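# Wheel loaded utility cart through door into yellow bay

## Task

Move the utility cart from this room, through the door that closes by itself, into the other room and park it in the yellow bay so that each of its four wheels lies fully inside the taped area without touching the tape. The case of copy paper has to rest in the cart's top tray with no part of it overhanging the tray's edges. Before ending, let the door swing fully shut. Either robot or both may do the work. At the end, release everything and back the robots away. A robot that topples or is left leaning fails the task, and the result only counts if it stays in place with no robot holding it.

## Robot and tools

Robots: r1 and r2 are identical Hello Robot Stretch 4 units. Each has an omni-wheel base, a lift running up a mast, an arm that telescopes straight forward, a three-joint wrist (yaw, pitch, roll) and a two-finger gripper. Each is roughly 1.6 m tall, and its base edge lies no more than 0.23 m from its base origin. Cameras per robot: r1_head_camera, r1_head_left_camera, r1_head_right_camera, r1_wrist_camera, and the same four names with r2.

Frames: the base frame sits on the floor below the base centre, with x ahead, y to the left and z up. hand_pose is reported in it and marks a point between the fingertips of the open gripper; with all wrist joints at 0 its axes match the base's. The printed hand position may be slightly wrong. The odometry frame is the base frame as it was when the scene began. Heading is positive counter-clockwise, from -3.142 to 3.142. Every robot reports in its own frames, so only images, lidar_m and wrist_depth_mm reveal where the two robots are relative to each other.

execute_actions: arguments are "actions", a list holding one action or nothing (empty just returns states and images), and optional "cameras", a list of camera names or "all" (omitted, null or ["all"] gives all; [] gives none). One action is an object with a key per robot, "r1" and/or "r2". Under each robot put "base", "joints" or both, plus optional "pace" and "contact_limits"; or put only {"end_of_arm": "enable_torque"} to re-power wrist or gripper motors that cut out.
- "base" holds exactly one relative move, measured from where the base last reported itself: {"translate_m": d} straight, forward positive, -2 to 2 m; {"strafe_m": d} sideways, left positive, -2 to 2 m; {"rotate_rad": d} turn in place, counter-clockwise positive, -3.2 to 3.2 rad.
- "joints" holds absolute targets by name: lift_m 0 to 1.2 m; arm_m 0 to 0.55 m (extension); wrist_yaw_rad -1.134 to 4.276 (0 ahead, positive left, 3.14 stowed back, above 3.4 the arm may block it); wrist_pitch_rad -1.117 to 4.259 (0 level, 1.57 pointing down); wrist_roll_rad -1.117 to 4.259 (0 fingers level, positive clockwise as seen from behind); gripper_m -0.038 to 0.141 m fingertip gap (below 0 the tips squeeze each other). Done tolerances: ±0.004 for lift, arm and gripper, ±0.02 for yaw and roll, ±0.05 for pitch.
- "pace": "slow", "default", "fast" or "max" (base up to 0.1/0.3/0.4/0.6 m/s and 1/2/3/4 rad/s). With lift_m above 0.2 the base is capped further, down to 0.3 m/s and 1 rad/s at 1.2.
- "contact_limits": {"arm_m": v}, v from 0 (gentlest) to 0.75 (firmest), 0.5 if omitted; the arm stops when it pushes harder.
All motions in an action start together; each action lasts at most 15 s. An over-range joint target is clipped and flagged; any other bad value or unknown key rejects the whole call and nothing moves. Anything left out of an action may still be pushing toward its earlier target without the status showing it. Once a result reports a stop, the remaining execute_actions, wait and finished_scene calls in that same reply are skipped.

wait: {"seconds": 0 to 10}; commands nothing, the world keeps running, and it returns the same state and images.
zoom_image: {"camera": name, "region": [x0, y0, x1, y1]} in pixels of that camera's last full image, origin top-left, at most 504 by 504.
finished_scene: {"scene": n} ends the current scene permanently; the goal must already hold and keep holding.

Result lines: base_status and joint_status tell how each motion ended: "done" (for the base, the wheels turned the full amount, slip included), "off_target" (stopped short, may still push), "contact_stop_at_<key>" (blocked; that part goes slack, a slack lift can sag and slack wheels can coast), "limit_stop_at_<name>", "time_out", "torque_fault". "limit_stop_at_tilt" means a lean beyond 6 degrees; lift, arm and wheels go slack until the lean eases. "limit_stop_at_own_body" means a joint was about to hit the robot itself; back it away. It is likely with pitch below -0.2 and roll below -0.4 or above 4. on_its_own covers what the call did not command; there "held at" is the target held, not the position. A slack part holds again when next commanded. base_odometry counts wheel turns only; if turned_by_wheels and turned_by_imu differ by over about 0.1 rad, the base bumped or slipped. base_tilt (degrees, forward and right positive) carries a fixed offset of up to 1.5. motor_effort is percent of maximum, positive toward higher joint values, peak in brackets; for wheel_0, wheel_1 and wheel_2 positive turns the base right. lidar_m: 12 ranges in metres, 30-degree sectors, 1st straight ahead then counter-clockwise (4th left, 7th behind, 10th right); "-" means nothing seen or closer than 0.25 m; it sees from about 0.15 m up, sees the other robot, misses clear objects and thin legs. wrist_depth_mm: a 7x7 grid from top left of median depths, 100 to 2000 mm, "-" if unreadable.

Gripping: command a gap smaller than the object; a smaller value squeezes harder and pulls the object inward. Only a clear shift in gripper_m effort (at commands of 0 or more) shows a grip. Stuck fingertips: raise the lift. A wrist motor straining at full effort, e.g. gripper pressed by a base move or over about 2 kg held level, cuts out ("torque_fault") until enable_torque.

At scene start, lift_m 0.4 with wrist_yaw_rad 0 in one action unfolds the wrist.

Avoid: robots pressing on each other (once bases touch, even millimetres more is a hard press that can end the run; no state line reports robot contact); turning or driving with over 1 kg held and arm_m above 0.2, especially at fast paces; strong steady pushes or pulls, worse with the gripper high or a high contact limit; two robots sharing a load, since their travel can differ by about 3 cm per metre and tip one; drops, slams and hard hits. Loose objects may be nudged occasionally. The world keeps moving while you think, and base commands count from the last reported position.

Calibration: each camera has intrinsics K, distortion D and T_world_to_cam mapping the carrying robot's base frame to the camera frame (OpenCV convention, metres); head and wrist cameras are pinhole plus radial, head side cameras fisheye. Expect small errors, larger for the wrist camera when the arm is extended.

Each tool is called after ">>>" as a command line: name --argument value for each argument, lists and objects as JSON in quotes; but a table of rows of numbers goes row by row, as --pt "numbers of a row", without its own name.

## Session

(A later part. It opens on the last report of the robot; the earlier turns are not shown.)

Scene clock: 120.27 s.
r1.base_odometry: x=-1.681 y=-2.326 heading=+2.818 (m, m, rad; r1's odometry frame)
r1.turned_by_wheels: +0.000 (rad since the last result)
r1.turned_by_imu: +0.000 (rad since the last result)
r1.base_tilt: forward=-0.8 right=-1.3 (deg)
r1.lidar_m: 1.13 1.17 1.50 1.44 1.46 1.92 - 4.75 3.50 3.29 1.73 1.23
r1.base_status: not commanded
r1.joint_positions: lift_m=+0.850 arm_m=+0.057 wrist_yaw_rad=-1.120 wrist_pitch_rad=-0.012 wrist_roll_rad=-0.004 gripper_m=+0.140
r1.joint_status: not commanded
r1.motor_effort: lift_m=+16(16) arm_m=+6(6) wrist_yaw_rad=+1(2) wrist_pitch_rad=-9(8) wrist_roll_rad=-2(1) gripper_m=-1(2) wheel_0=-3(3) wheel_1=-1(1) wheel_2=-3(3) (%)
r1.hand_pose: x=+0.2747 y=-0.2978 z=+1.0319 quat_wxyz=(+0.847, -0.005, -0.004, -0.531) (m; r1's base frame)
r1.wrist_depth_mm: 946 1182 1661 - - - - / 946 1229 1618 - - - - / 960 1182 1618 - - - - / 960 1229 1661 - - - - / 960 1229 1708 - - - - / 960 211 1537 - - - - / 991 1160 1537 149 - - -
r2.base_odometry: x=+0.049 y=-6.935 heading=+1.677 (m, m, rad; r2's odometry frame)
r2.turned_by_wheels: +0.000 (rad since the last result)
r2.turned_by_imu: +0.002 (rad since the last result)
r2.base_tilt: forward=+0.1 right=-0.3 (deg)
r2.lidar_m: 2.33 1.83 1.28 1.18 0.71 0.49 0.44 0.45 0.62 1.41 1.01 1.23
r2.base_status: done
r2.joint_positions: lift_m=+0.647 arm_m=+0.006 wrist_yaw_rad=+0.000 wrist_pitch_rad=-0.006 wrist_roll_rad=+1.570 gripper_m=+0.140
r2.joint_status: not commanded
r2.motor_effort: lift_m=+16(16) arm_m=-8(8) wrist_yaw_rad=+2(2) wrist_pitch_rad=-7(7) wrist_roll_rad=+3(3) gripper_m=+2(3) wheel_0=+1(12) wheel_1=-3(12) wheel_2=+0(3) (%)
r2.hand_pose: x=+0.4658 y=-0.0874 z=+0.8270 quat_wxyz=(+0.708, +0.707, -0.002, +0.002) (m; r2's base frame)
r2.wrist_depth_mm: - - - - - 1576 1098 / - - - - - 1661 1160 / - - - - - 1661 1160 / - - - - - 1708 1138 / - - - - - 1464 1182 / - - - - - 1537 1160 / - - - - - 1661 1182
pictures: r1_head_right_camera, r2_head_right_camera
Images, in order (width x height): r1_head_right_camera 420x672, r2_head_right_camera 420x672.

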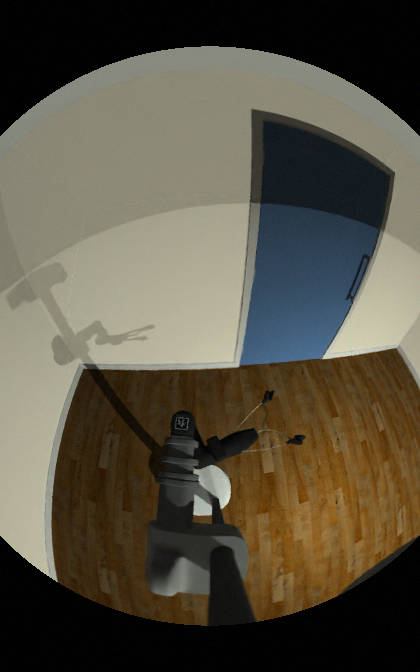

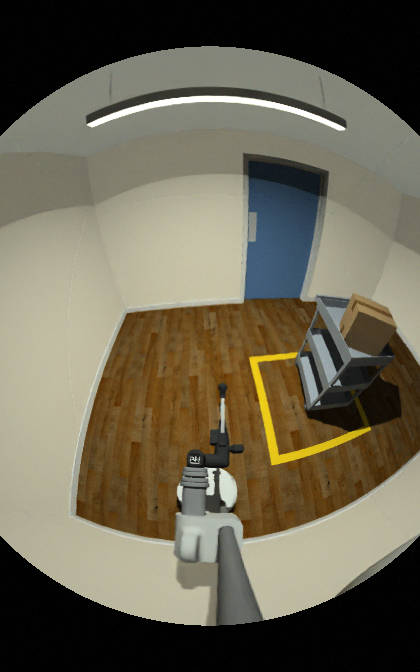

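>>> execute_actions --actions '[{"r2":{"base":{"translate_m":1.3},"pace":"max"}}]' --cameras '["r2_head_right_camera"]'

>>> zoom_image --camera "r2_head_right_camera" --region '[230,390,420,590]'

Scene clock: 126.90 s.
r1.base_odometry: x=-1.681 y=-2.326 heading=+2.818 (m, m, rad; r1's odometry frame)
r1.turned_by_wheels: +0.000 (rad since the last result)
r1.turned_by_imu: +0.000 (rad since the last result)
r1.base_tilt: forward=-0.9 right=-1.2 (deg)
r1.lidar_m: 1.13 1.17 1.51 1.43 1.46 1.89 - 4.77 3.50 3.28 1.72 1.20
r1.base_status: not commanded
r1.joint_positions: lift_m=+0.850 arm_m=+0.057 wrist_yaw_rad=-1.120 wrist_pitch_rad=-0.012 wrist_roll_rad=-0.004 gripper_m=+0.140
r1.joint_status: not commanded
r1.motor_effort: lift_m=+15(16) arm_m=+6(6) wrist_yaw_rad=+1(1) wrist_pitch_rad=-9(9) wrist_roll_rad=-1(3) gripper_m=-1(2) wheel_0=-3(3) wheel_1=+0(1) wheel_2=-3(4) (%)
r1.hand_pose: x=+0.2747 y=-0.2978 z=+1.0319 quat_wxyz=(+0.847, -0.005, -0.004, -0.531) (m; r1's base frame)
r1.wrist_depth_mm: 960 1182 1618 - - - - / 946 1182 1618 - - - - / 960 1205 1618 - - - - / 960 1205 1661 - - - - / 976 1229 1661 - - - - / 976 211 1499 - - - - / 976 1160 1576 149 - - -
r2.base_odometry: x=-0.089 y=-5.642 heading=+1.677 (m, m, rad; r2's odometry frame)
r2.turned_by_wheels: +0.000 (rad since the last result)
r2.turned_by_imu: -0.003 (rad since the last result)
r2.base_tilt: forward=+0.1 right=-0.1 (deg)
r2.lidar_m: 1.04 1.05 1.37 1.26 1.32 1.71 1.72 1.77 0.91 0.87 1.76 1.13
r2.base_status: done
r2.joint_positions: lift_m=+0.647 arm_m=+0.006 wrist_yaw_rad=+0.000 wrist_pitch_rad=-0.006 wrist_roll_rad=+1.570 gripper_m=+0.140
r2.joint_status: not commanded
r2.motor_effort: lift_m=+17(16) arm_m=-8(8) wrist_yaw_rad=+1(1) wrist_pitch_rad=-7(6) wrist_roll_rad=+2(1) gripper_m=-2(0) wheel_0=+2(8) wheel_1=-1(7) wheel_2=+1(15) (%)
r2.hand_pose: x=+0.4658 y=-0.0874 z=+0.8270 quat_wxyz=(+0.708, +0.707, -0.002, +0.002) (m; r2's base frame)
r2.wrist_depth_mm: 946 931 931 917 931 946 931 / 854 854 854 854 854 842 854 / 842 854 842 854 854 842 842 / 842 842 842 831 842 842 842 / 842 842 831 820 831 831 831 / 831 820 820 842 820 820 809 / 831 820 820 - 820 820 809
pictures: r2_head_right_camera
Images, in order (width x height): r2_head_right_camera 420x672.

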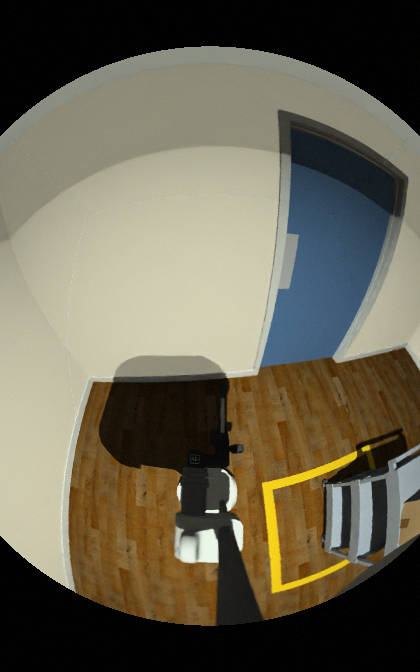

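Region (230, 390, 420, 590) of r2_head_right_camera's 420x672 image, scaled by 2.520, with more detail than that image has; it fills the left 479 columns of this view, and the rest is white.

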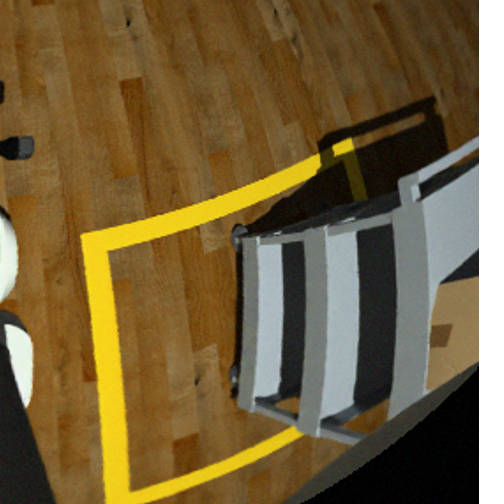

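>>> finished_scene --scene 2

The scene is finished: the task was done.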